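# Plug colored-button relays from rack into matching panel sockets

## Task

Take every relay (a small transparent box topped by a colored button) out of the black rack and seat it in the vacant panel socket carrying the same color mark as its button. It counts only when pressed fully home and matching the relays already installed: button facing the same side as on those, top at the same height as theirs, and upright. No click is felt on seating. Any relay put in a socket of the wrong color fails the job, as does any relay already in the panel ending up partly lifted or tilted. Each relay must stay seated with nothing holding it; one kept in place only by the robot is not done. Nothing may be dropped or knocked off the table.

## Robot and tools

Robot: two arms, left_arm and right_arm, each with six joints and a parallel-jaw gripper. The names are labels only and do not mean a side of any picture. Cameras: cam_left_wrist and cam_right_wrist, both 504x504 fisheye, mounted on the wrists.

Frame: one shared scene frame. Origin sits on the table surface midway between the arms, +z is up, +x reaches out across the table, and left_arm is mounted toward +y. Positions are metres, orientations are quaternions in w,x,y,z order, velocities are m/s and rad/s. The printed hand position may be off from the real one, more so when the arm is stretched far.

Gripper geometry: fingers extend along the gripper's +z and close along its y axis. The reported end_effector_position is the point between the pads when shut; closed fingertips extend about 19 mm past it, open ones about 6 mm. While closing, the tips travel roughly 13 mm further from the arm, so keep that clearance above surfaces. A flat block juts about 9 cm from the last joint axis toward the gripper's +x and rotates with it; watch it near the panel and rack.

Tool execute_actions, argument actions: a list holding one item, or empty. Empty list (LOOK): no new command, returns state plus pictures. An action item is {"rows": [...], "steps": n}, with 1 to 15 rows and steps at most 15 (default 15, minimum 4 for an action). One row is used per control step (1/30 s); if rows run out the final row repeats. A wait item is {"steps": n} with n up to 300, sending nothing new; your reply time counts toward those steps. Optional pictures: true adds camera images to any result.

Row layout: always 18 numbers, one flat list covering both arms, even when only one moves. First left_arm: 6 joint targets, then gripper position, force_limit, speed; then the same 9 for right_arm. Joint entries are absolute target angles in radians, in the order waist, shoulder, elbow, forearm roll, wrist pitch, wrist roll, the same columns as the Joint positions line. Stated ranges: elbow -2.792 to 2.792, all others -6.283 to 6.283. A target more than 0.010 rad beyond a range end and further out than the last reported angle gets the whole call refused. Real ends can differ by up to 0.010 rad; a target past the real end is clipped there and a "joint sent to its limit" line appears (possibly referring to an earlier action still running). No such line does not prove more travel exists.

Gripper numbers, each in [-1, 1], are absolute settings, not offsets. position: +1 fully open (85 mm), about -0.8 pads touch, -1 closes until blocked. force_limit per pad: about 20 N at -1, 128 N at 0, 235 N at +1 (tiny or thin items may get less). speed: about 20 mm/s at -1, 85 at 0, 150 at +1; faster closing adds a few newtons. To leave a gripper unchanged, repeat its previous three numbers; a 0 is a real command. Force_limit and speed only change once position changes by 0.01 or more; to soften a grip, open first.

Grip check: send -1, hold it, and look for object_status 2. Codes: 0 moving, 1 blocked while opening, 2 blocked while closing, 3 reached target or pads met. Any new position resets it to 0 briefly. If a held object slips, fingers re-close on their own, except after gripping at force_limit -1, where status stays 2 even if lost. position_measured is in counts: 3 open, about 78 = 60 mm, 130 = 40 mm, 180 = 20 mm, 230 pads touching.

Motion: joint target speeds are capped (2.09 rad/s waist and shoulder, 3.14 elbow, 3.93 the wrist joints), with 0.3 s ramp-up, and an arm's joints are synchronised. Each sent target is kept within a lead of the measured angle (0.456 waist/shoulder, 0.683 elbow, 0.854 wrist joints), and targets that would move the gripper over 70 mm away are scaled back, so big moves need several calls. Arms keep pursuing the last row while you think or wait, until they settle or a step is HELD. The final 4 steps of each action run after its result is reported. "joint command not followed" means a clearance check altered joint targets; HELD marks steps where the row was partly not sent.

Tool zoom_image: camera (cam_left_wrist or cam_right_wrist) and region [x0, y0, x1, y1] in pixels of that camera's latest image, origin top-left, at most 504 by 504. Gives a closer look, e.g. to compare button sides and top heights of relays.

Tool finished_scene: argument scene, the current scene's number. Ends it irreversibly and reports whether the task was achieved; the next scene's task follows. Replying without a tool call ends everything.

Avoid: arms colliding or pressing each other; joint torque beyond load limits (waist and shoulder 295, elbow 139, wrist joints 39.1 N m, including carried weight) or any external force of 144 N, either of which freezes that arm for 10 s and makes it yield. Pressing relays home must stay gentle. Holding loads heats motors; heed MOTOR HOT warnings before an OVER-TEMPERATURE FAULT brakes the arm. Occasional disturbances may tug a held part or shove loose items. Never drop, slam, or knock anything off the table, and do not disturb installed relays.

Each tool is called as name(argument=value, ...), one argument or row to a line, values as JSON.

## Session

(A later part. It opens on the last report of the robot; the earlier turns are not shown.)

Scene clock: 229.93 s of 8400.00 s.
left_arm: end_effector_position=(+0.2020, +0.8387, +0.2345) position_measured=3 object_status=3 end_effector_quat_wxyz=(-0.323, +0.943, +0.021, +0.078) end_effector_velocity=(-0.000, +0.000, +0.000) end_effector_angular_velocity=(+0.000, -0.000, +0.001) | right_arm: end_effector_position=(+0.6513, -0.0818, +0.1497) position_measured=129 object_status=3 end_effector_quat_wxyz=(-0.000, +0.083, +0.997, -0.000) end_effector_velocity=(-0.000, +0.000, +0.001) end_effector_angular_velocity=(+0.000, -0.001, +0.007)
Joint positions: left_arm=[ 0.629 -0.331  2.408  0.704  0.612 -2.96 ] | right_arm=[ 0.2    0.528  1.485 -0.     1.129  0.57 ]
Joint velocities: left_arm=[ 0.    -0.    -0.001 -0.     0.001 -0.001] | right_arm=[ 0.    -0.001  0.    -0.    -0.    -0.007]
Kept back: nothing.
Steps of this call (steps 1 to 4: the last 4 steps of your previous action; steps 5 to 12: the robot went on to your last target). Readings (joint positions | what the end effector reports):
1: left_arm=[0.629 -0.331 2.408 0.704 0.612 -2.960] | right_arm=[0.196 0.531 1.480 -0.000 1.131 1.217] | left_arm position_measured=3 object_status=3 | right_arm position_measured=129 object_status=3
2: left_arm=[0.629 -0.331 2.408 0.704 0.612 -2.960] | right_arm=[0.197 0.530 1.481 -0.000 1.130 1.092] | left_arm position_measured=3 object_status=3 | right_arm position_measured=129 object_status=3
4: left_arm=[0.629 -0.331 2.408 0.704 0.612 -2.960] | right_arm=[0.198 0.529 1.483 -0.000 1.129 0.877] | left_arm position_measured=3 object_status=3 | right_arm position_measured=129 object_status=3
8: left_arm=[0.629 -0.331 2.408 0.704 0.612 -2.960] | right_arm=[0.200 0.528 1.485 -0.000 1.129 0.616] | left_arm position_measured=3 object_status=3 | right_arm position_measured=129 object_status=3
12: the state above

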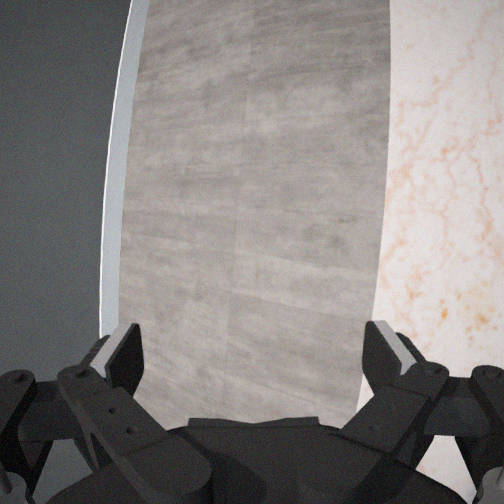

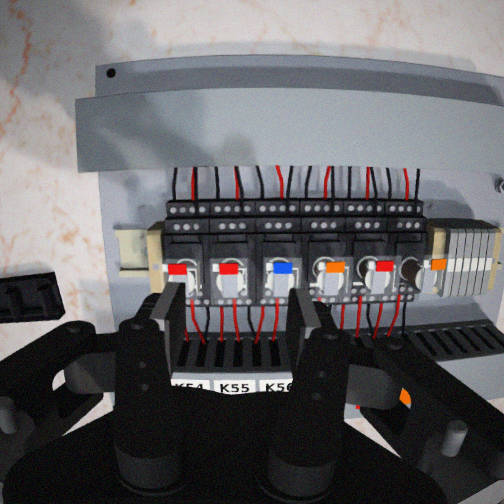

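zoom_image(
  camera="cam_right_wrist",
  region=[310,200,470,330],
)

zoom_image(
  camera="cam_right_wrist",
  region=[155,200,315,330],
)

Region (310, 200, 470, 330) of cam_right_wrist's 504x504 image, scaled by 3.150, with more detail than that image has; it fills the top 410 rows of this view, and the rest is white.

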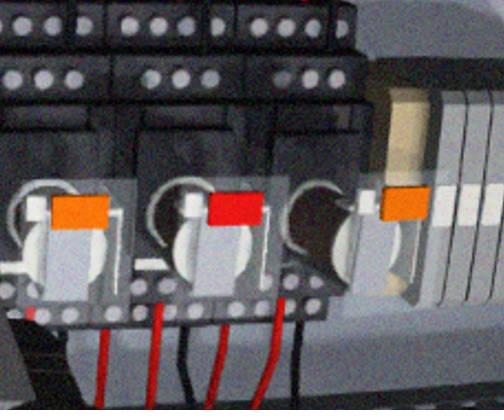

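Region (155, 200, 315, 330) of cam_right_wrist's 504x504 image, scaled by 3.150, with more detail than that image has; it fills the top 410 rows of this view, and the rest is white.

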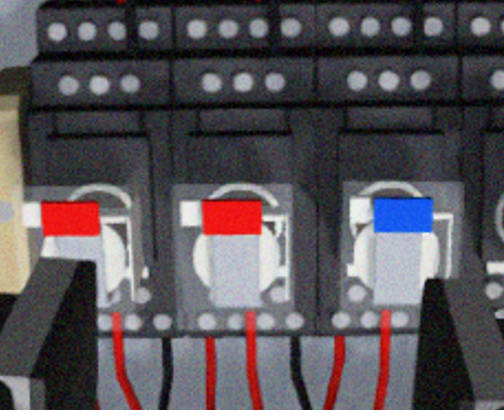

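execute_actions(
  actions=[
    {"rows":[[0.629,-0.331,2.408,0.704,0.612,-2.96,1,0,0,0.2983,0.6148,1.3409,0,1.1859,0.6679,0,-0.5,-1]],"steps":15},
  ],
)

execute_actions(
  actions=[
    {"steps":10},
  ],
  pictures=true,
)

zoom_image(
  camera="cam_right_wrist",
  region=[130,190,370,330],
)

Scene clock: 239.93 s of 8400.00 s.
left_arm: end_effector_position=(+0.2020, +0.8387, +0.2345) position_measured=3 object_status=3 end_effector_quat_wxyz=(-0.323, +0.943, +0.021, +0.078) end_effector_velocity=(-0.000, +0.000, +0.000) end_effector_angular_velocity=(+0.000, -0.000, -0.000) | right_arm: end_effector_position=(+0.6639, +0.0168, +0.1498) position_measured=129 object_status=3 end_effector_quat_wxyz=(-0.000, +0.083, +0.997, -0.000) end_effector_velocity=(+0.001, -0.000, +0.003) end_effector_angular_velocity=(+0.001, -0.002, -0.002)
Joint positions: left_arm=[ 0.629 -0.331  2.408  0.704  0.612 -2.96 ] | right_arm=[0.298 0.615 1.341 0.    1.186 0.668]
Joint velocities: left_arm=[ 0.001 -0.     0.    -0.    -0.001  0.001] | right_arm=[-0.001 -0.002 -0.001 -0.     0.001  0.002]
Steps of this call (steps 1 to 30: the robot went on to your last target; steps 31 to 90: nothing new was sent; then 6.63 s passed at rest; steps 91 to 101: the first 11 steps of this action). Readings (joint positions | what the end effector reports):
91: left_arm=[0.629 -0.331 2.408 0.704 0.612 -2.960] | right_arm=[0.200 0.528 1.485 -0.000 1.129 0.570] | left_arm position_measured=3 object_status=3 | right_arm position_measured=129 object_status=3
92: left_arm=[0.629 -0.331 2.408 0.704 0.612 -2.960] | right_arm=[0.204 0.531 1.480 -0.000 1.130 0.573] | left_arm position_measured=3 object_status=3 | right_arm position_measured=129 object_status=3
94: left_arm=[0.629 -0.331 2.408 0.704 0.612 -2.960] | right_arm=[0.233 0.557 1.436 -0.000 1.148 0.603] | left_arm position_measured=3 object_status=3 | right_arm position_measured=129 object_status=3
98: left_arm=[0.629 -0.331 2.408 0.704 0.612 -2.960] | right_arm=[0.297 0.613 1.344 0.000 1.184 0.666] | left_arm position_measured=3 object_status=3 | right_arm position_measured=129 object_status=3
101: the state above

Scene clock: 240.27 s of 8400.00 s.
left_arm: end_effector_position=(+0.2020, +0.8387, +0.2345) position_measured=3 object_status=3 end_effector_quat_wxyz=(-0.323, +0.943, +0.021, +0.078) end_effector_velocity=(+0.000, -0.001, -0.001) end_effector_angular_velocity=(-0.001, +0.001, -0.001) | right_arm: end_effector_position=(+0.6640, +0.0168, +0.1499) position_measured=129 object_status=3 end_effector_quat_wxyz=(-0.000, +0.083, +0.997, +0.000) end_effector_velocity=(+0.000, -0.001, +0.000) end_effector_angular_velocity=(+0.000, -0.000, -0.001)
Joint positions: left_arm=[ 0.629 -0.331  2.408  0.704  0.612 -2.96 ] | right_arm=[0.298 0.615 1.341 0.    1.186 0.668]
Joint velocities: left_arm=[-0.001  0.     0.001  0.     0.001 -0.   ] | right_arm=[-0.001 -0.     0.     0.     0.     0.   ]
Kept back: nothing.
Steps of this call (steps 1 to 4: the last 4 steps of your previous action; steps 5 to 10: the robot went on to your last target). Readings (joint positions | what the end effector reports):
1: left_arm=[0.629 -0.331 2.408 0.704 0.612 -2.960] | right_arm=[0.298 0.615 1.341 0.000 1.186 0.668] | left_arm position_measured=3 object_status=3 | right_arm position_measured=129 object_status=3
2: left_arm=[0.629 -0.331 2.408 0.704 0.612 -2.960] | right_arm=[0.298 0.615 1.341 0.000 1.186 0.668] | left_arm position_measured=3 object_status=3 | right_arm position_measured=129 object_status=3
4: left_arm=[0.629 -0.331 2.408 0.704 0.612 -2.960] | right_arm=[0.298 0.615 1.341 0.000 1.186 0.668] | left_arm position_measured=3 object_status=3 | right_arm position_measured=129 object_status=3
8: left_arm=[0.629 -0.331 2.408 0.704 0.612 -2.960] | right_arm=[0.298 0.615 1.341 0.000 1.186 0.668] | left_arm position_measured=3 object_status=3 | right_arm position_measured=129 object_status=3
10: the state above

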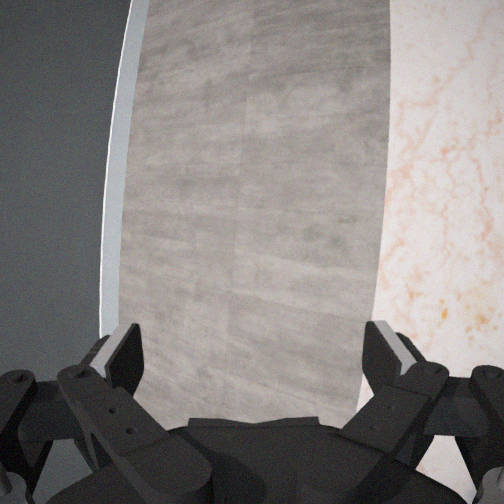

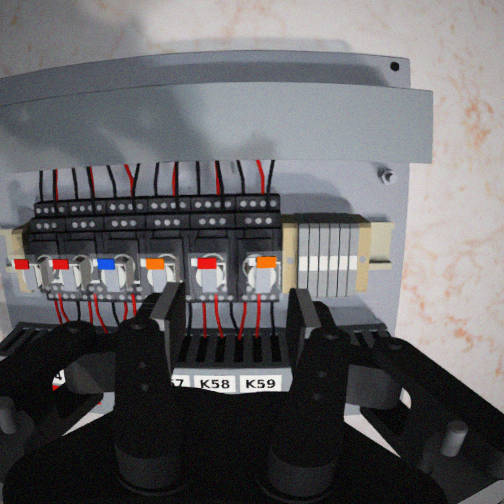

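Region (130, 190, 370, 330) of cam_right_wrist's 504x504 image, scaled by 2.100, with more detail than that image has; it fills the top 294 rows of this view, and the rest is white.

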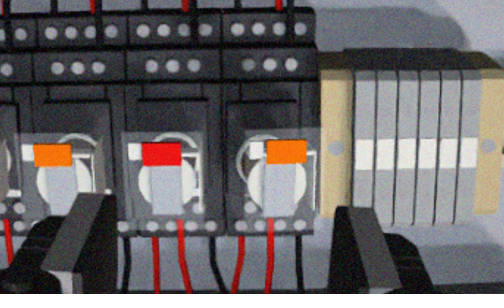

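execute_actions(
  actions=[
    {"rows":[[0.629,-0.331,2.408,0.704,0.612,-2.96,1,0,0,0.3,0.63,1.33,0,1.18,1.4,0,-0.5,-1],[0.629,-0.331,2.408,0.704,0.612,-2.96,1,0,0,0.3009,0.6621,1.3182,0,1.1613,2.1685,0,-0.5,-1]],"steps":15},
  ],
)

execute_actions(
  actions=[
    {"steps":14},
  ],
)

execute_actions(
  actions=[
    {"rows":[[0.629,-0.331,2.408,0.704,0.612,-2.96,1,0,0,0.3009,0.6827,1.3407,0,1.1182,2.1685,0,-0.5,-1]],"steps":15},
  ],
  pictures=true,
)

Scene clock: 241.10 s of 8400.00 s.
left_arm: end_effector_position=(+0.2020, +0.8387, +0.2345) position_measured=3 object_status=3 end_effector_quat_wxyz=(-0.323, +0.943, +0.021, +0.078) end_effector_velocity=(+0.000, -0.000, -0.000) end_effector_angular_velocity=(-0.000, -0.000, -0.000) | right_arm: end_effector_position=(+0.6733, +0.0237, +0.1314) position_measured=129 object_status=3 end_effector_quat_wxyz=(-0.000, +0.422, +0.906, -0.000) end_effector_velocity=(+0.037, +0.026, -0.079) end_effector_angular_velocity=(-0.002, +0.001, -3.808)
Joint positions: left_arm=[ 0.629 -0.331  2.408  0.704  0.612 -2.96 ] | right_arm=[ 0.3    0.644  1.326 -0.     1.171  1.376]
Joint velocities: left_arm=[-0.001 -0.     0.    -0.    -0.    -0.   ] | right_arm=[ 0.006  0.121 -0.055 -0.001 -0.065  3.814]
Steps of this call (steps 1 to 14: the robot went on to your last target; steps 15 to 25: the first 11 steps of this action). Readings (joint positions | what the end effector reports):
15: left_arm=[0.629 -0.331 2.408 0.704 0.612 -2.960] | right_arm=[0.298 0.615 1.341 -0.000 1.186 0.668] | left_arm position_measured=3 object_status=3 | right_arm position_measured=129 object_status=3
16: left_arm=[0.629 -0.331 2.408 0.704 0.612 -2.960] | right_arm=[0.298 0.615 1.341 -0.000 1.186 0.675] | left_arm position_measured=3 object_status=3 | right_arm position_measured=129 object_status=3
18: left_arm=[0.629 -0.331 2.408 0.704 0.612 -2.960] | right_arm=[0.298 0.616 1.340 -0.000 1.186 0.731] | left_arm position_measured=3 object_status=3 | right_arm position_measured=129 object_status=3
22: left_arm=[0.629 -0.331 2.408 0.704 0.612 -2.960] | right_arm=[0.299 0.629 1.333 -0.000 1.179 1.017] | left_arm position_measured=3 object_status=3 | right_arm position_measured=129 object_status=3
25: the state above

Scene clock: 241.57 s of 8400.00 s.
left_arm: end_effector_position=(+0.2020, +0.8387, +0.2345) position_measured=3 object_status=3 end_effector_quat_wxyz=(-0.323, +0.943, +0.021, +0.078) end_effector_velocity=(+0.000, -0.000, -0.000) end_effector_angular_velocity=(-0.001, +0.000, -0.000) | right_arm: end_effector_position=(+0.6788, +0.0277, +0.1198) position_measured=129 object_status=3 end_effector_quat_wxyz=(+0.000, +0.739, +0.674, +0.000) end_effector_velocity=(-0.000, +0.000, +0.000) end_effector_angular_velocity=(+0.000, -0.000, -0.002)
Joint positions: left_arm=[ 0.629 -0.331  2.408  0.704  0.612 -2.96 ] | right_arm=[ 0.301  0.662  1.318 -0.     1.161  2.168]
Joint velocities: left_arm=[-0.001 -0.     0.001 -0.     0.    -0.001] | right_arm=[ 0.    -0.     0.     0.    -0.     0.002]
Kept back: nothing.
Steps of this call (steps 1 to 4: the last 4 steps of your previous action; steps 5 to 14: the robot went on to your last target). Readings (joint positions | what the end effector reports):
1: left_arm=[0.629 -0.331 2.408 0.704 0.612 -2.960] | right_arm=[0.300 0.648 1.325 -0.000 1.169 1.504] | left_arm position_measured=3 object_status=3 | right_arm position_measured=129 object_status=3
2: left_arm=[0.629 -0.331 2.408 0.704 0.612 -2.960] | right_arm=[0.300 0.651 1.323 -0.000 1.167 1.630] | left_arm position_measured=3 object_status=3 | right_arm position_measured=129 object_status=3
4: left_arm=[0.629 -0.331 2.408 0.704 0.612 -2.960] | right_arm=[0.301 0.656 1.321 -0.000 1.165 1.849] | left_arm position_measured=3 object_status=3 | right_arm position_measured=129 object_status=3
8: left_arm=[0.629 -0.331 2.408 0.704 0.612 -2.960] | right_arm=[0.301 0.661 1.319 -0.000 1.162 2.117] | left_arm position_measured=3 object_status=3 | right_arm position_measured=129 object_status=3
14: the state above

Scene clock: 241.93 s of 8400.00 s.
left_arm: end_effector_position=(+0.2020, +0.8387, +0.2345) position_measured=3 object_status=3 end_effector_quat_wxyz=(-0.323, +0.943, +0.021, +0.078) end_effector_velocity=(-0.001, +0.000, -0.000) end_effector_angular_velocity=(+0.000, -0.000, +0.001) | right_arm: end_effector_position=(+0.6787, +0.0277, +0.0897) position_measured=129 object_status=3 end_effector_quat_wxyz=(-0.000, +0.739, +0.674, -0.000) end_effector_velocity=(-0.001, -0.000, +0.001) end_effector_angular_velocity=(+0.001, -0.000, -0.001)
Joint positions: left_arm=[ 0.629 -0.331  2.408  0.704  0.612 -2.96 ] | right_arm=[ 0.301  0.683  1.341 -0.     1.118  2.168]
Joint velocities: left_arm=[ 0.002  0.     0.    -0.    -0.001  0.   ] | right_arm=[-0.    -0.003  0.002  0.001 -0.     0.   ]
Steps of this call (steps 1 to 11: the first 11 steps of this action). Readings (joint positions | what the end effector reports):
1: left_arm=[0.629 -0.331 2.408 0.704 0.612 -2.960] | right_arm=[0.301 0.662 1.318 -0.000 1.161 2.168] | left_arm position_measured=3 object_status=3 | right_arm position_measured=129 object_status=3
2: left_arm=[0.629 -0.331 2.408 0.704 0.612 -2.960] | right_arm=[0.301 0.665 1.321 -0.000 1.154 2.168] | left_arm position_measured=3 object_status=3 | right_arm position_measured=129 object_status=3
4: left_arm=[0.629 -0.331 2.408 0.704 0.612 -2.960] | right_arm=[0.301 0.681 1.340 -0.000 1.122 2.168] | left_arm position_measured=3 object_status=3 | right_arm position_measured=129 object_status=3
8: left_arm=[0.629 -0.331 2.408 0.704 0.612 -2.960] | right_arm=[0.301 0.683 1.340 -0.000 1.118 2.168] | left_arm position_measured=3 object_status=3 | right_arm position_measured=129 object_status=3
11: the state above

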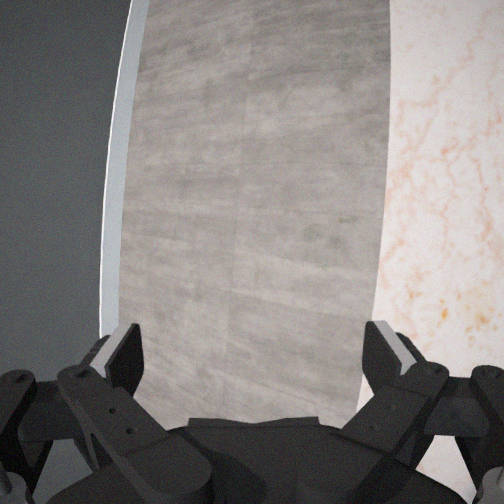

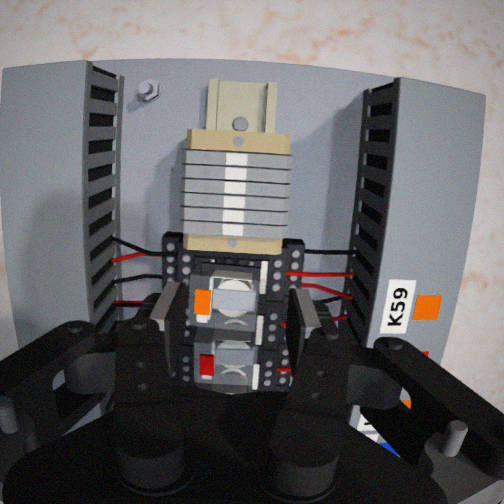

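execute_actions(
  actions=[
    {"rows":[[0.629,-0.331,2.408,0.704,0.612,-2.96,1,0,0,0.3009,0.7008,1.3566,0,1.0842,2.1685,0,-0.5,-1]],"steps":15},
  ],
  pictures=true,
)

zoom_image(
  camera="cam_right_wrist",
  region=[160,200,320,360],
)

Scene clock: 242.50 s of 8400.00 s.
left_arm: end_effector_position=(+0.2020, +0.8387, +0.2345) position_measured=3 object_status=3 end_effector_quat_wxyz=(-0.323, +0.943, +0.021, +0.078) end_effector_velocity=(+0.000, +0.000, +0.000) end_effector_angular_velocity=(-0.000, -0.001, +0.001) | right_arm: end_effector_position=(+0.6788, +0.0276, +0.0658) position_measured=129 object_status=3 end_effector_quat_wxyz=(+0.000, +0.739, +0.673, -0.000) end_effector_velocity=(-0.002, -0.001, -0.002) end_effector_angular_velocity=(-0.002, +0.003, +0.001)
Joint positions: left_arm=[ 0.629 -0.331  2.408  0.704  0.612 -2.96 ] | right_arm=[ 0.301  0.701  1.356 -0.     1.084  2.169]
Joint velocities: left_arm=[ 0.     0.    -0.001  0.    -0.    -0.002] | right_arm=[ 0.     0.001  0.003 -0.001  0.    -0.   ]
Steps of this call (steps 1 to 4: the last 4 steps of your previous action; steps 5 to 6: the robot went on to your last target; steps 7 to 17: the first 11 steps of this action). Readings (joint positions | what the end effector reports):
7: left_arm=[0.629 -0.331 2.408 0.704 0.612 -2.960] | right_arm=[0.301 0.683 1.341 0.000 1.118 2.168] | left_arm position_measured=3 object_status=3 | right_arm position_measured=129 object_status=3
8: left_arm=[0.629 -0.331 2.408 0.704 0.612 -2.960] | right_arm=[0.301 0.686 1.344 0.000 1.111 2.168] | left_arm position_measured=3 object_status=3 | right_arm position_measured=129 object_status=3
10: left_arm=[0.629 -0.331 2.408 0.704 0.612 -2.960] | right_arm=[0.301 0.700 1.357 -0.000 1.086 2.168] | left_arm position_measured=3 object_status=3 | right_arm position_measured=129 object_status=3
14: left_arm=[0.629 -0.331 2.408 0.704 0.612 -2.960] | right_arm=[0.301 0.701 1.356 -0.000 1.084 2.169] | left_arm position_measured=3 object_status=3 | right_arm position_measured=129 object_status=3
17: the state above

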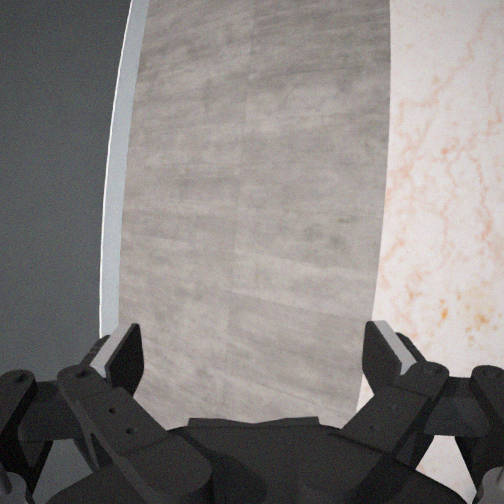

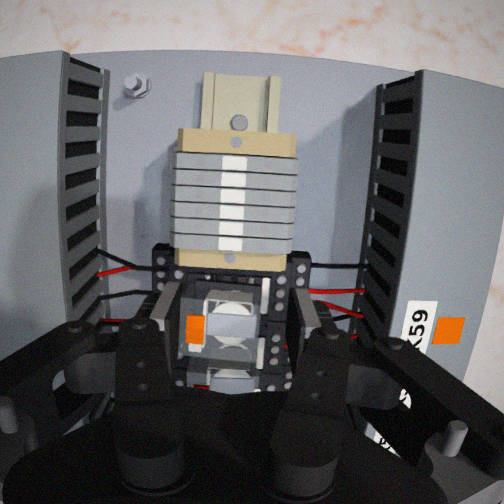

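Region (160, 200, 320, 360) of cam_right_wrist's 504x504 image, scaled by 3.150, with more detail than that image has.

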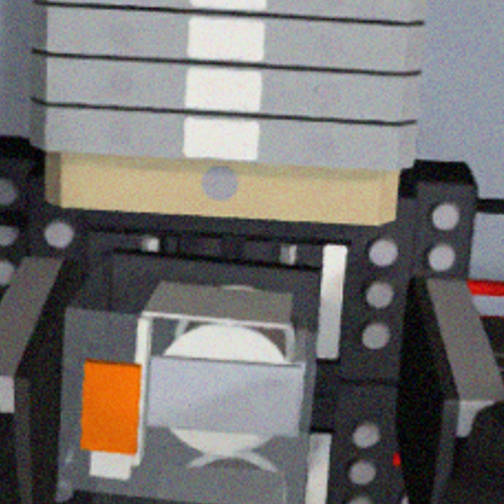

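execute_actions(
  actions=[
    {"rows":[[0.629,-0.331,2.408,0.704,0.612,-2.96,1,0,0,0.3036,0.6962,1.3648,0,1.0806,2.1712,0,-0.5,-1]],"steps":12},
  ],
)

execute_actions(
  actions=[
    {"rows":[[0.629,-0.331,2.408,0.704,0.612,-2.96,1,0,0,0.3036,0.6962,1.3648,0,1.0806,2.1712,-1,-0.5,-0.6]],"steps":15},
  ],
)

execute_actions(
  actions=[
    {"steps":10},
  ],
  pictures=true,
)

zoom_image(
  camera="cam_right_wrist",
  region=[160,200,320,360],
)

Scene clock: 243.13 s of 8400.00 s.
left_arm: end_effector_position=(+0.2020, +0.8387, +0.2345) position_measured=3 object_status=3 end_effector_quat_wxyz=(-0.323, +0.943, +0.021, +0.078) end_effector_velocity=(+0.000, +0.000, +0.000) end_effector_angular_velocity=(+0.000, -0.001, +0.001) | right_arm: end_effector_position=(+0.6747, +0.0283, +0.0659) position_measured=129 object_status=3 end_effector_quat_wxyz=(-0.000, +0.739, +0.674, +0.000) end_effector_velocity=(+0.000, -0.001, -0.000) end_effector_angular_velocity=(-0.001, +0.000, -0.000)
Joint positions: left_arm=[ 0.629 -0.331  2.408  0.704  0.612 -2.96 ] | right_arm=[0.304 0.696 1.365 0.    1.081 2.171]
Joint velocities: left_arm=[ 0.    -0.    -0.     0.    -0.001 -0.001] | right_arm=[-0.     0.     0.    -0.001  0.     0.   ]
Steps of this call (steps 1 to 4: the last 4 steps of your previous action; steps 5 to 11: the robot went on to your last target; steps 12 to 19: the first 8 steps of this action). Readings (joint positions | what the end effector reports):
12: left_arm=[0.629 -0.331 2.408 0.704 0.612 -2.960] | right_arm=[0.301 0.701 1.357 0.000 1.084 2.169] | left_arm position_measured=3 object_status=3 | right_arm position_measured=129 object_status=3
13: left_arm=[0.629 -0.331 2.408 0.704 0.612 -2.960] | right_arm=[0.302 0.698 1.361 0.000 1.082 2.170] | left_arm position_measured=3 object_status=3 | right_arm position_measured=129 object_status=3
15: left_arm=[0.629 -0.331 2.408 0.704 0.612 -2.960] | right_arm=[0.304 0.696 1.365 0.000 1.081 2.171] | left_arm position_measured=3 object_status=3 | right_arm position_measured=129 object_status=3
19: the state above

Scene clock: 243.63 s of 8400.00 s.
left_arm: end_effector_position=(+0.2020, +0.8387, +0.2345) position_measured=3 object_status=3 end_effector_quat_wxyz=(-0.323, +0.943, +0.021, +0.078) end_effector_velocity=(+0.000, -0.000, -0.000) end_effector_angular_velocity=(-0.000, +0.000, -0.001) | right_arm: end_effector_position=(+0.6748, +0.0282, +0.0659) position_measured=161 object_status=0 end_effector_quat_wxyz=(-0.000, +0.739, +0.673, +0.000) end_effector_velocity=(+0.000, -0.000, +0.000) end_effector_angular_velocity=(-0.000, -0.001, -0.000)
Joint positions: left_arm=[ 0.629 -0.331  2.408  0.704  0.612 -2.96 ] | right_arm=[0.304 0.696 1.365 0.    1.081 2.171]
Joint velocities: left_arm=[-0.001  0.     0.    -0.    -0.    -0.   ] | right_arm=[-0. -0.  0. -0. -0.  0.]
Steps of this call (steps 1 to 4: the last 4 steps of your previous action; steps 5 to 15: the first 11 steps of this action). Readings (joint positions | what the end effector reports):
5: left_arm=[0.629 -0.331 2.408 0.704 0.612 -2.960] | right_arm=[0.304 0.696 1.365 0.000 1.081 2.171] | left_arm position_measured=3 object_status=3 | right_arm position_measured=129 object_status=0
6: left_arm=[0.629 -0.331 2.408 0.704 0.612 -2.960] | right_arm=[0.304 0.696 1.365 0.000 1.081 2.171] | left_arm position_measured=3 object_status=3 | right_arm position_measured=129 object_status=0
8: left_arm=[0.629 -0.331 2.408 0.704 0.612 -2.960] | right_arm=[0.304 0.696 1.365 0.000 1.081 2.171] | left_arm position_measured=3 object_status=3 | right_arm position_measured=134 object_status=0
12: left_arm=[0.629 -0.331 2.408 0.704 0.612 -2.960] | right_arm=[0.304 0.696 1.365 0.000 1.081 2.171] | left_arm position_measured=3 object_status=3 | right_arm position_measured=149 object_status=0
15: the state above

Scene clock: 243.97 s of 8400.00 s.
left_arm: end_effector_position=(+0.2020, +0.8387, +0.2345) position_measured=3 object_status=3 end_effector_quat_wxyz=(-0.323, +0.943, +0.021, +0.078) end_effector_velocity=(-0.001, -0.000, -0.000) end_effector_angular_velocity=(-0.001, +0.001, +0.001) | right_arm: end_effector_position=(+0.6748, +0.0282, +0.0659) position_measured=164 object_status=2 end_effector_quat_wxyz=(-0.000, +0.739, +0.673, +0.000) end_effector_velocity=(-0.000, -0.000, +0.000) end_effector_angular_velocity=(-0.000, -0.000, +0.000)
Joint positions: left_arm=[ 0.629 -0.331  2.408  0.704  0.612 -2.96 ] | right_arm=[0.304 0.696 1.365 0.    1.081 2.171]
Joint velocities: left_arm=[ 0.001 -0.     0.001  0.     0.001 -0.   ] | right_arm=[ 0. -0.  0. -0.  0.  0.]
Kept back: nothing.
Steps of this call (steps 1 to 4: the last 4 steps of your previous action; steps 5 to 10: the robot went on to your last target). Readings (joint positions | what the end effector reports):
1: left_arm=[0.629 -0.331 2.408 0.704 0.612 -2.960] | right_arm=[0.304 0.696 1.365 0.000 1.081 2.171] | left_arm position_measured=3 object_status=3 | right_arm position_measured=164 object_status=0
2: left_arm=[0.629 -0.331 2.408 0.704 0.612 -2.960] | right_arm=[0.304 0.696 1.365 0.000 1.081 2.171] | left_arm position_measured=3 object_status=3 | right_arm position_measured=164 object_status=0
4: left_arm=[0.629 -0.331 2.408 0.704 0.612 -2.960] | right_arm=[0.304 0.696 1.365 0.000 1.081 2.171] | left_arm position_measured=3 object_status=3 | right_arm position_measured=164 object_status=0
8: left_arm=[0.629 -0.331 2.408 0.704 0.612 -2.960] | right_arm=[0.304 0.696 1.365 0.000 1.081 2.171] | left_arm position_measured=3 object_status=3 | right_arm position_measured=164 object_status=2
10: the state above

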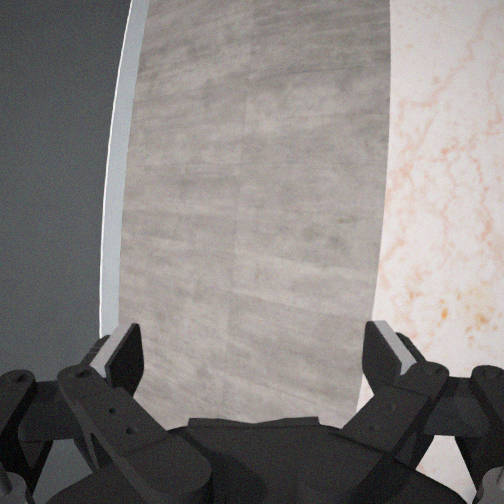

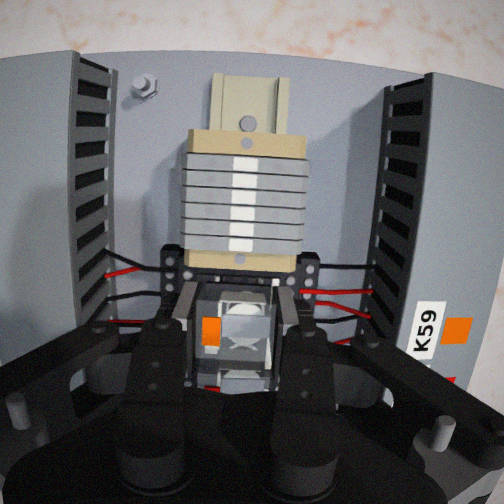

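Region (160, 200, 320, 360) of cam_right_wrist's 504x504 image, scaled by 3.150, with more detail than that image has.

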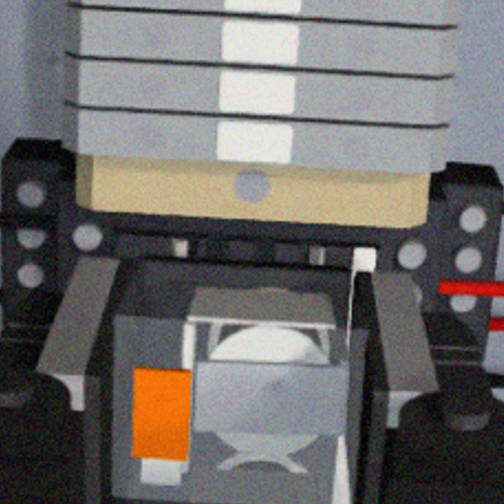

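execute_actions(
  actions=[
    {"rows":[[0.629,-0.331,2.408,0.704,0.612,-2.96,1,0,0,0.3036,0.6917,1.3608,0,1.0891,2.1712,-1,-0.5,-0.6],[0.629,-0.331,2.408,0.704,0.612,-2.96,1,0,0,0.3036,0.6917,1.3608,0,1.0891,2.1712,-1,-0.5,-0.6],[0.629,-0.331,2.408,0.704,0.612,-2.96,1,0,0,0.3036,0.6917,1.3608,0,1.0891,2.1712,-1,-0.5,-0.6],[0.629,-0.331,2.408,0.704,0.612,-2.96,1,0,0,0.3036,0.6917,1.3608,0,1.0891,2.1712,-1,-0.5,-0.6],[0.629,-0.331,2.408,0.704,0.612,-2.96,1,0,0,0.3036,0.6917,1.3608,0,1.0891,2.1712,-1,-0.5,-0.6],[0.629,-0.331,2.408,0.704,0.612,-2.96,1,0,0,0.3036,0.6842,1.3541,0,1.1033,2.1712,-1,-0.5,-0.6]],"steps":15},
  ],
  pictures=true,
)

zoom_image(
  camera="cam_right_wrist",
  region=[160,200,320,360],
)

Scene clock: 244.77 s of 8400.00 s.
left_arm: end_effector_position=(+0.2020, +0.8387, +0.2345) position_measured=3 object_status=3 end_effector_quat_wxyz=(-0.323, +0.943, +0.021, +0.078) end_effector_velocity=(-0.001, +0.000, -0.000) end_effector_angular_velocity=(-0.000, -0.001, +0.002) | right_arm: end_effector_position=(+0.6749, +0.0283, +0.0821) position_measured=164 object_status=2 end_effector_quat_wxyz=(-0.000, +0.739, +0.673, +0.000) end_effector_velocity=(-0.000, +0.000, -0.000) end_effector_angular_velocity=(+0.000, +0.000, +0.000)
Joint positions: left_arm=[ 0.629 -0.331  2.408  0.704  0.612 -2.96 ] | right_arm=[0.304 0.684 1.354 0.    1.103 2.171]
Joint velocities: left_arm=[ 0.001 -0.     0.     0.     0.    -0.001] | right_arm=[ 0.  0. -0.  0.  0.  0.]
Steps of this call (steps 1 to 13: the robot went on to your last target; steps 14 to 24: the first 11 steps of this action). Readings (joint positions | what the end effector reports):
14: left_arm=[0.629 -0.331 2.408 0.704 0.612 -2.960] | right_arm=[0.304 0.696 1.365 0.000 1.081 2.171] | left_arm position_measured=3 object_status=3 | right_arm position_measured=164 object_status=2
15: left_arm=[0.629 -0.331 2.408 0.704 0.612 -2.960] | right_arm=[0.304 0.694 1.363 -0.000 1.085 2.171] | left_arm position_measured=3 object_status=3 | right_arm position_measured=164 object_status=2
17: left_arm=[0.629 -0.331 2.408 0.704 0.612 -2.960] | right_arm=[0.304 0.692 1.361 -0.000 1.088 2.171] | left_arm position_measured=3 object_status=3 | right_arm position_measured=164 object_status=2
21: left_arm=[0.629 -0.331 2.408 0.704 0.612 -2.960] | right_arm=[0.304 0.685 1.355 -0.000 1.102 2.171] | left_arm position_measured=3 object_status=3 | right_arm position_measured=164 object_status=2
24: the state above

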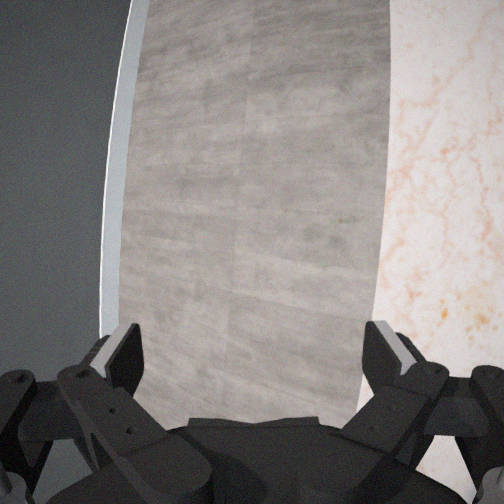

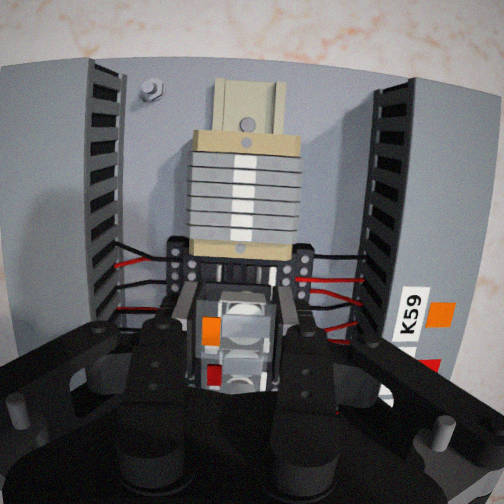

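Region (160, 200, 320, 360) of cam_right_wrist's 504x504 image, scaled by 3.150, with more detail than that image has.

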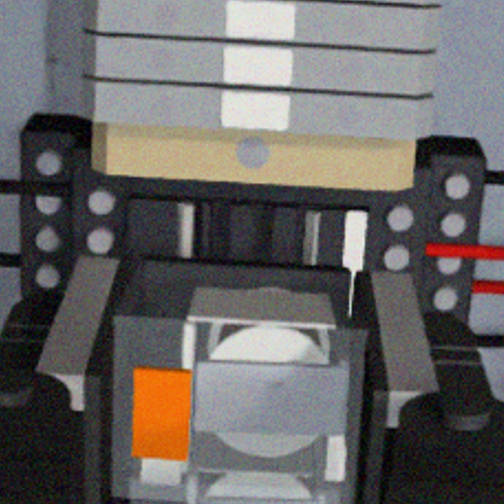

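execute_actions(
  actions=[
    {"rows":[[0.629,-0.331,2.408,0.704,0.612,-2.96,1,0,0,0.3036,0.6575,1.3264,0,1.1577,2.1712,-1,-0.5,-0.6]],"steps":10},
  ],
)

execute_actions(
  actions=[
    {"rows":[[0.629,-0.331,2.408,0.704,0.612,-2.96,1,0,0,0.4021,0.4049,1.7395,0,0.9972,2.2697,-1,-0.5,-0.6]],"steps":15},
  ],
)

execute_actions(
  actions=[
    {"steps":15},
  ],
)

execute_actions(
  actions=[
    {"rows":[[0.629,-0.331,2.408,0.704,0.612,-2.96,1,0,0,0.4021,0.4803,1.7911,0,0.8702,2.2697,-1,-0.5,-0.6]],"steps":15},
  ],
)

execute_actions(
  actions=[
    {"steps":10},
  ],
  pictures=true,
)

Scene clock: 245.50 s of 8400.00 s.
left_arm: end_effector_position=(+0.2020, +0.8387, +0.2345) position_measured=3 object_status=3 end_effector_quat_wxyz=(-0.323, +0.943, +0.021, +0.078) end_effector_velocity=(+0.000, -0.000, -0.000) end_effector_angular_velocity=(-0.000, +0.001, -0.002) | right_arm: end_effector_position=(+0.6750, +0.0283, +0.1202) position_measured=164 object_status=2 end_effector_quat_wxyz=(+0.000, +0.739, +0.673, +0.000) end_effector_velocity=(-0.020, -0.014, -0.036) end_effector_angular_velocity=(-0.041, +0.055, +0.004)
Joint positions: left_arm=[ 0.629 -0.331  2.408  0.704  0.612 -2.96 ] | right_arm=[0.304 0.657 1.326 0.    1.157 2.171]
Joint velocities: left_arm=[-0.001  0.     0.     0.     0.     0.001] | right_arm=[ 0.     0.018  0.04  -0.01   0.01   0.   ]
Steps of this call (steps 1 to 4: the last 4 steps of your previous action; steps 5 to 15: the robot went on to your last target; step 16: nothing new was sent; steps 17 to 22: the first 6 steps of this action). Readings (joint positions | what the end effector reports):
17: left_arm=[0.629 -0.331 2.408 0.704 0.612 -2.960] | right_arm=[0.304 0.684 1.354 -0.000 1.104 2.171] | left_arm position_measured=3 object_status=3 | right_arm position_measured=164 object_status=2
18: left_arm=[0.629 -0.331 2.408 0.704 0.612 -2.960] | right_arm=[0.304 0.682 1.351 -0.000 1.111 2.171] | left_arm position_measured=3 object_status=3 | right_arm position_measured=164 object_status=2
20: left_arm=[0.629 -0.331 2.408 0.704 0.612 -2.960] | right_arm=[0.304 0.662 1.330 -0.000 1.150 2.171] | left_arm position_measured=3 object_status=3 | right_arm position_measured=164 object_status=2
22: the state above

Scene clock: 246.00 s of 8400.00 s.
left_arm: end_effector_position=(+0.2020, +0.8387, +0.2345) position_measured=3 object_status=3 end_effector_quat_wxyz=(-0.323, +0.943, +0.021, +0.078) end_effector_velocity=(-0.001, -0.000, -0.001) end_effector_angular_velocity=(-0.001, +0.002, +0.002) | right_arm: end_effector_position=(+0.5263, +0.0111, +0.1221) position_measured=164 object_status=2 end_effector_quat_wxyz=(-0.000, +0.739, +0.674, -0.000) end_effector_velocity=(-0.524, -0.111, -0.017) end_effector_angular_velocity=(+0.002, -0.003, +0.000)
Joint positions: left_arm=[ 0.629 -0.331  2.408  0.704  0.612 -2.96 ] | right_arm=[0.379 0.464 1.644 0.    1.035 2.247]
Joint velocities: left_arm=[ 0.     0.     0.001 -0.     0.002 -0.001] | right_arm=[ 0.259 -0.668  1.087 -0.    -0.423  0.258]
Steps of this call (steps 1 to 4: the last 4 steps of your previous action; steps 5 to 15: the first 11 steps of this action). Readings (joint positions | what the end effector reports):
5: left_arm=[0.629 -0.331 2.408 0.704 0.612 -2.960] | right_arm=[0.304 0.657 1.327 0.000 1.158 2.171] | left_arm position_measured=3 object_status=3 | right_arm position_measured=164 object_status=2
6: left_arm=[0.629 -0.331 2.408 0.704 0.612 -2.960] | right_arm=[0.305 0.654 1.332 0.000 1.156 2.173] | left_arm position_measured=3 object_status=3 | right_arm position_measured=164 object_status=2
8: left_arm=[0.629 -0.331 2.408 0.704 0.612 -2.960] | right_arm=[0.315 0.628 1.377 0.000 1.139 2.183] | left_arm position_measured=3 object_status=3 | right_arm position_measured=164 object_status=2
12: left_arm=[0.629 -0.331 2.408 0.704 0.612 -2.960] | right_arm=[0.353 0.532 1.532 0.000 1.078 2.220] | left_arm position_measured=3 object_status=3 | right_arm position_measured=164 object_status=2
15: the state above

Scene clock: 246.50 s of 8400.00 s.
left_arm: end_effector_position=(+0.2020, +0.8387, +0.2345) position_measured=3 object_status=3 end_effector_quat_wxyz=(-0.323, +0.943, +0.021, +0.078) end_effector_velocity=(+0.001, -0.000, -0.000) end_effector_angular_velocity=(-0.000, -0.002, -0.001) | right_arm: end_effector_position=(+0.4801, +0.0000, +0.1199) position_measured=164 object_status=2 end_effector_quat_wxyz=(+0.000, +0.739, +0.673, +0.000) end_effector_velocity=(-0.000, +0.000, -0.001) end_effector_angular_velocity=(-0.001, +0.001, +0.000)
Joint positions: left_arm=[ 0.629 -0.331  2.408  0.704  0.612 -2.96 ] | right_arm=[ 0.402  0.405  1.739 -0.     0.997  2.27 ]
Joint velocities: left_arm=[-0.001  0.     0.    -0.    -0.001 -0.002] | right_arm=[ 0.     0.001  0.    -0.    -0.     0.   ]
Kept back: nothing.
Steps of this call (steps 1 to 4: the last 4 steps of your previous action; steps 5 to 15: the robot went on to your last target). Readings (joint positions | what the end effector reports):
1: left_arm=[0.629 -0.331 2.408 0.704 0.612 -2.960] | right_arm=[0.388 0.442 1.680 0.000 1.021 2.255] | left_arm position_measured=3 object_status=3 | right_arm position_measured=164 object_status=2
2: left_arm=[0.629 -0.331 2.408 0.704 0.612 -2.960] | right_arm=[0.395 0.423 1.710 -0.000 1.009 2.263] | left_arm position_measured=3 object_status=3 | right_arm position_measured=164 object_status=2
4: left_arm=[0.629 -0.331 2.408 0.704 0.612 -2.960] | right_arm=[0.402 0.405 1.738 -0.000 0.998 2.269] | left_arm position_measured=3 object_status=3 | right_arm position_measured=164 object_status=2
8: left_arm=[0.629 -0.331 2.408 0.704 0.612 -2.960] | right_arm=[0.402 0.405 1.739 -0.000 0.997 2.270] | left_arm position_measured=3 object_status=3 | right_arm position_measured=164 object_status=2
15: the state above

Scene clock: 246.87 s of 8400.00 s.
left_arm: end_effector_position=(+0.2020, +0.8387, +0.2345) position_measured=3 object_status=3 end_effector_quat_wxyz=(-0.323, +0.943, +0.021, +0.078) end_effector_velocity=(+0.001, -0.000, +0.000) end_effector_angular_velocity=(-0.000, -0.000, -0.000) | right_arm: end_effector_position=(+0.4801, +0.0001, +0.0426) position_measured=164 object_status=2 end_effector_quat_wxyz=(-0.000, +0.739, +0.674, -0.000) end_effector_velocity=(+0.000, +0.000, +0.001) end_effector_angular_velocity=(+0.001, -0.001, +0.000)
Joint positions: left_arm=[ 0.629 -0.331  2.408  0.704  0.612 -2.96 ] | right_arm=[0.402 0.481 1.791 0.    0.87  2.27 ]
Joint velocities: left_arm=[-0.001  0.    -0.001  0.     0.001 -0.001] | right_arm=[ 0.    -0.001 -0.     0.    -0.     0.   ]
Steps of this call (steps 1 to 11: the first 11 steps of this action). Readings (joint positions | what the end effector reports):
1: left_arm=[0.629 -0.331 2.408 0.704 0.612 -2.960] | right_arm=[0.402 0.405 1.740 -0.000 0.997 2.270] | left_arm position_measured=3 object_status=3 | right_arm position_measured=164 object_status=2
2: left_arm=[0.629 -0.331 2.408 0.704 0.612 -2.960] | right_arm=[0.402 0.408 1.742 -0.000 0.990 2.270] | left_arm position_measured=3 object_status=3 | right_arm position_measured=164 object_status=2
4: left_arm=[0.629 -0.331 2.408 0.704 0.612 -2.960] | right_arm=[0.402 0.437 1.762 0.000 0.941 2.270] | left_arm position_measured=3 object_status=3 | right_arm position_measured=164 object_status=2
8: left_arm=[0.629 -0.331 2.408 0.704 0.612 -2.960] | right_arm=[0.402 0.481 1.791 0.000 0.871 2.270] | left_arm position_measured=3 object_status=3 | right_arm position_measured=164 object_status=2
11: the state above

Scene clock: 247.20 s of 8400.00 s.
left_arm: end_effector_position=(+0.2020, +0.8387, +0.2345) position_measured=3 object_status=3 end_effector_quat_wxyz=(-0.323, +0.943, +0.021, +0.078) end_effector_velocity=(+0.000, -0.000, +0.000) end_effector_angular_velocity=(+0.000, +0.000, -0.001) | right_arm: end_effector_position=(+0.4800, +0.0001, +0.0428) position_measured=164 object_status=2 end_effector_quat_wxyz=(-0.000, +0.739, +0.673, -0.000) end_effector_velocity=(+0.001, -0.000, +0.001) end_effector_angular_velocity=(+0.001, -0.001, -0.001)
Joint positions: left_arm=[ 0.629 -0.331  2.408  0.704  0.612 -2.96 ] | right_arm=[0.402 0.48  1.791 0.    0.87  2.27 ]
Joint velocities: left_arm=[-0.    -0.    -0.     0.     0.     0.001] | right_arm=[-0.001 -0.001 -0.     0.    -0.     0.   ]
Kept back: nothing.
Steps of this call (steps 1 to 4: the last 4 steps of your previous action; steps 5 to 10: the robot went on to your last target). Readings (joint positions | what the end effector reports):
1: left_arm=[0.629 -0.331 2.408 0.704 0.612 -2.960] | right_arm=[0.402 0.481 1.791 0.000 0.870 2.270] | left_arm position_measured=3 object_status=3 | right_arm position_measured=164 object_status=2
2: left_arm=[0.629 -0.331 2.408 0.704 0.612 -2.960] | right_arm=[0.402 0.481 1.791 0.000 0.870 2.270] | left_arm position_measured=3 object_status=3 | right_arm position_measured=164 object_status=2
4: left_arm=[0.629 -0.331 2.408 0.704 0.612 -2.960] | right_arm=[0.402 0.480 1.791 0.000 0.870 2.270] | left_arm position_measured=3 object_status=3 | right_arm position_measured=164 object_status=2
8: left_arm=[0.629 -0.331 2.408 0.704 0.612 -2.960] | right_arm=[0.402 0.480 1.791 0.000 0.870 2.270] | left_arm position_measured=3 object_status=3 | right_arm position_measured=164 object_status=2
10: the state above

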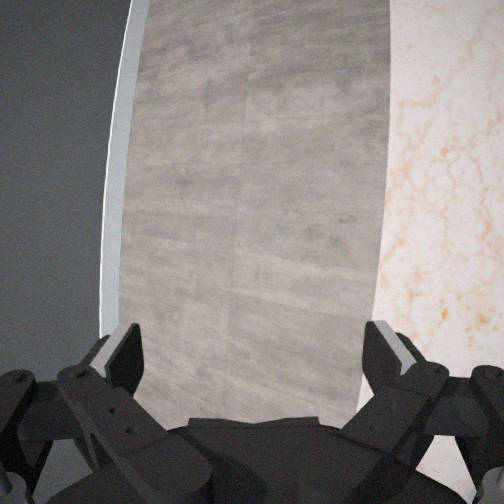

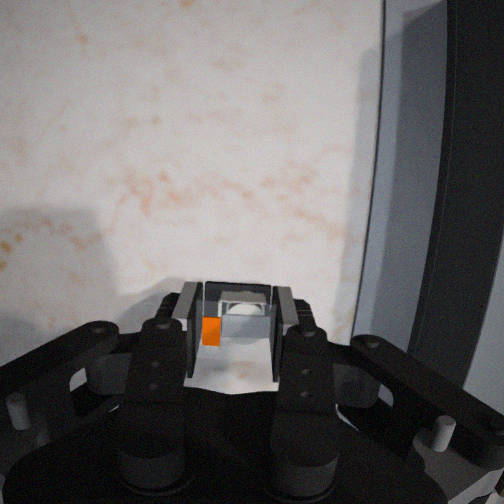

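execute_actions(
  actions=[
    {"rows":[[0.629,-0.331,2.408,0.704,0.612,-2.96,1,0,0,0.4021,0.4827,1.7928,0,0.8661,2.2697,-1,-0.5,-0.6]],"steps":12},
  ],
)

execute_actions(
  actions=[
    {"rows":[[0.629,-0.331,2.408,0.704,0.612,-2.96,1,0,0,0.4021,0.4827,1.7928,0,0.8661,2.2697,-0.2,-0.5,-1]],"steps":15},
  ],
)

execute_actions(
  actions=[
    {"steps":15},
  ],
  pictures=true,
)

zoom_image(
  camera="cam_right_wrist",
  region=[160,200,320,360],
)

Scene clock: 247.77 s of 8400.00 s.
left_arm: end_effector_position=(+0.2020, +0.8387, +0.2345) position_measured=3 object_status=3 end_effector_quat_wxyz=(-0.323, +0.943, +0.021, +0.078) end_effector_velocity=(+0.001, -0.000, +0.000) end_effector_angular_velocity=(+0.000, -0.001, -0.002) | right_arm: end_effector_position=(+0.4799, -0.0001, +0.0405) position_measured=164 object_status=2 end_effector_quat_wxyz=(+0.000, +0.739, +0.673, +0.000) end_effector_velocity=(-0.000, +0.000, -0.001) end_effector_angular_velocity=(-0.001, +0.001, +0.001)
Joint positions: left_arm=[ 0.629 -0.331  2.408  0.704  0.612 -2.96 ] | right_arm=[0.402 0.482 1.793 0.    0.866 2.27 ]
Joint velocities: left_arm=[-0.001  0.    -0.     0.    -0.001 -0.   ] | right_arm=[ 0.     0.002 -0.    -0.     0.     0.   ]
Steps of this call (steps 1 to 9: the robot went on to your last target; steps 10 to 17: the first 8 steps of this action). Readings (joint positions | what the end effector reports):
10: left_arm=[0.629 -0.331 2.408 0.704 0.612 -2.960] | right_arm=[0.402 0.480 1.791 0.000 0.870 2.270] | left_arm position_measured=3 object_status=3 | right_arm position_measured=164 object_status=2
11: left_arm=[0.629 -0.331 2.408 0.704 0.612 -2.960] | right_arm=[0.402 0.481 1.792 0.000 0.868 2.270] | left_arm position_measured=3 object_status=3 | right_arm position_measured=164 object_status=2
13: left_arm=[0.629 -0.331 2.408 0.704 0.612 -2.960] | right_arm=[0.402 0.482 1.793 0.000 0.866 2.270] | left_arm position_measured=3 object_status=3 | right_arm position_measured=164 object_status=2
17: the state above

Scene clock: 248.27 s of 8400.00 s.
left_arm: end_effector_position=(+0.2020, +0.8387, +0.2345) position_measured=3 object_status=3 end_effector_quat_wxyz=(-0.323, +0.943, +0.021, +0.078) end_effector_velocity=(-0.000, -0.000, -0.000) end_effector_angular_velocity=(-0.001, +0.001, +0.001) | right_arm: end_effector_position=(+0.4799, -0.0000, +0.0404) position_measured=154 object_status=0 end_effector_quat_wxyz=(+0.000, +0.739, +0.673, +0.000) end_effector_velocity=(+0.000, -0.000, +0.001) end_effector_angular_velocity=(+0.001, -0.001, -0.000)
Joint positions: left_arm=[ 0.629 -0.331  2.408  0.704  0.612 -2.96 ] | right_arm=[0.402 0.483 1.793 0.    0.866 2.27 ]
Joint velocities: left_arm=[ 0.     0.001  0.    -0.     0.    -0.   ] | right_arm=[-0.    -0.001 -0.    -0.     0.    -0.   ]
Steps of this call (steps 1 to 4: the last 4 steps of your previous action; steps 5 to 15: the first 11 steps of this action). Readings (joint positions | what the end effector reports):
5: left_arm=[0.629 -0.331 2.408 0.704 0.612 -2.960] | right_arm=[0.402 0.483 1.793 0.000 0.866 2.270] | left_arm position_measured=3 object_status=3 | right_arm position_measured=164 object_status=0
6: left_arm=[0.629 -0.331 2.408 0.704 0.612 -2.960] | right_arm=[0.402 0.483 1.793 0.000 0.866 2.270] | left_arm position_measured=3 object_status=3 | right_arm position_measured=164 object_status=0
8: left_arm=[0.629 -0.331 2.408 0.704 0.612 -2.960] | right_arm=[0.402 0.483 1.793 0.000 0.866 2.270] | left_arm position_measured=3 object_status=3 | right_arm position_measured=161 object_status=0
12: left_arm=[0.629 -0.331 2.408 0.704 0.612 -2.960] | right_arm=[0.402 0.483 1.793 0.000 0.866 2.270] | left_arm position_measured=3 object_status=3 | right_arm position_measured=156 object_status=0
15: the state above

Scene clock: 248.77 s of 8400.00 s.
left_arm: end_effector_position=(+0.2020, +0.8387, +0.2345) position_measured=3 object_status=3 end_effector_quat_wxyz=(-0.323, +0.943, +0.021, +0.078) end_effector_velocity=(+0.001, -0.000, -0.001) end_effector_angular_velocity=(-0.001, -0.001, -0.001) | right_arm: end_effector_position=(+0.4799, -0.0000, +0.0404) position_measured=154 object_status=3 end_effector_quat_wxyz=(-0.000, +0.739, +0.673, -0.000) end_effector_velocity=(-0.000, +0.000, -0.000) end_effector_angular_velocity=(+0.000, +0.000, -0.000)
Joint positions: left_arm=[ 0.629 -0.331  2.408  0.704  0.612 -2.96 ] | right_arm=[0.402 0.483 1.793 0.    0.866 2.27 ]
Joint velocities: left_arm=[-0.001  0.001  0.001  0.    -0.002 -0.002] | right_arm=[-0.  0. -0.  0.  0.  0.]
Kept back: nothing.
Steps of this call (steps 1 to 4: the last 4 steps of your previous action; steps 5 to 15: the robot went on to your last target). Readings (joint positions | what the end effector reports):
1: left_arm=[0.629 -0.331 2.408 0.704 0.612 -2.960] | right_arm=[0.402 0.483 1.793 0.000 0.866 2.270] | left_arm position_measured=3 object_status=3 | right_arm position_measured=154 object_status=0
2: left_arm=[0.629 -0.331 2.408 0.704 0.612 -2.960] | right_arm=[0.402 0.483 1.793 0.000 0.866 2.270] | left_arm position_measured=3 object_status=3 | right_arm position_measured=154 object_status=0
4: left_arm=[0.629 -0.331 2.408 0.704 0.612 -2.960] | right_arm=[0.402 0.483 1.793 0.000 0.866 2.270] | left_arm position_measured=3 object_status=3 | right_arm position_measured=154 object_status=0
8: left_arm=[0.629 -0.331 2.408 0.704 0.612 -2.960] | right_arm=[0.402 0.483 1.793 0.000 0.866 2.270] | left_arm position_measured=3 object_status=3 | right_arm position_measured=154 object_status=3
15: the state above
All arms were judged still, so your last target was given up. Only a new action makes them travel on or press farther. Fingers that are still opening or closing keep moving.

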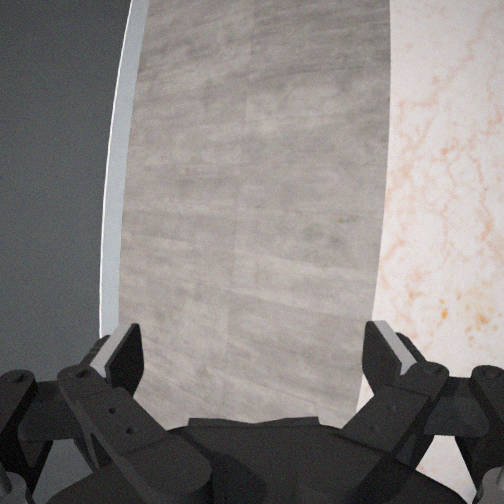

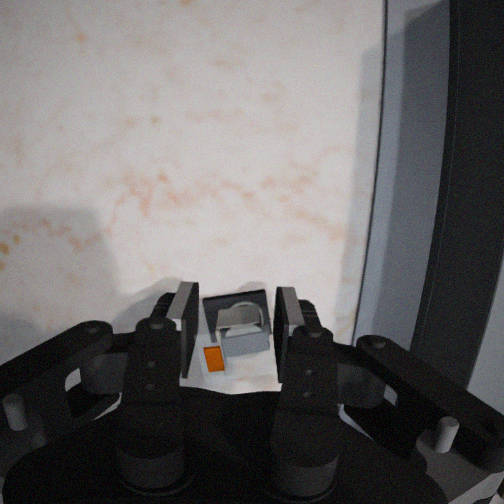

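Region (160, 200, 320, 360) of cam_right_wrist's 504x504 image, scaled by 3.150, with more detail than that image has.

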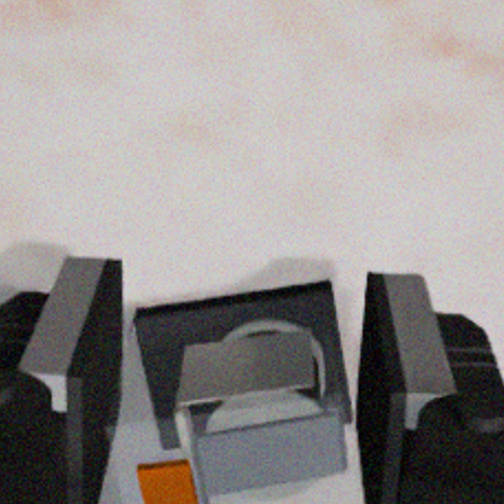

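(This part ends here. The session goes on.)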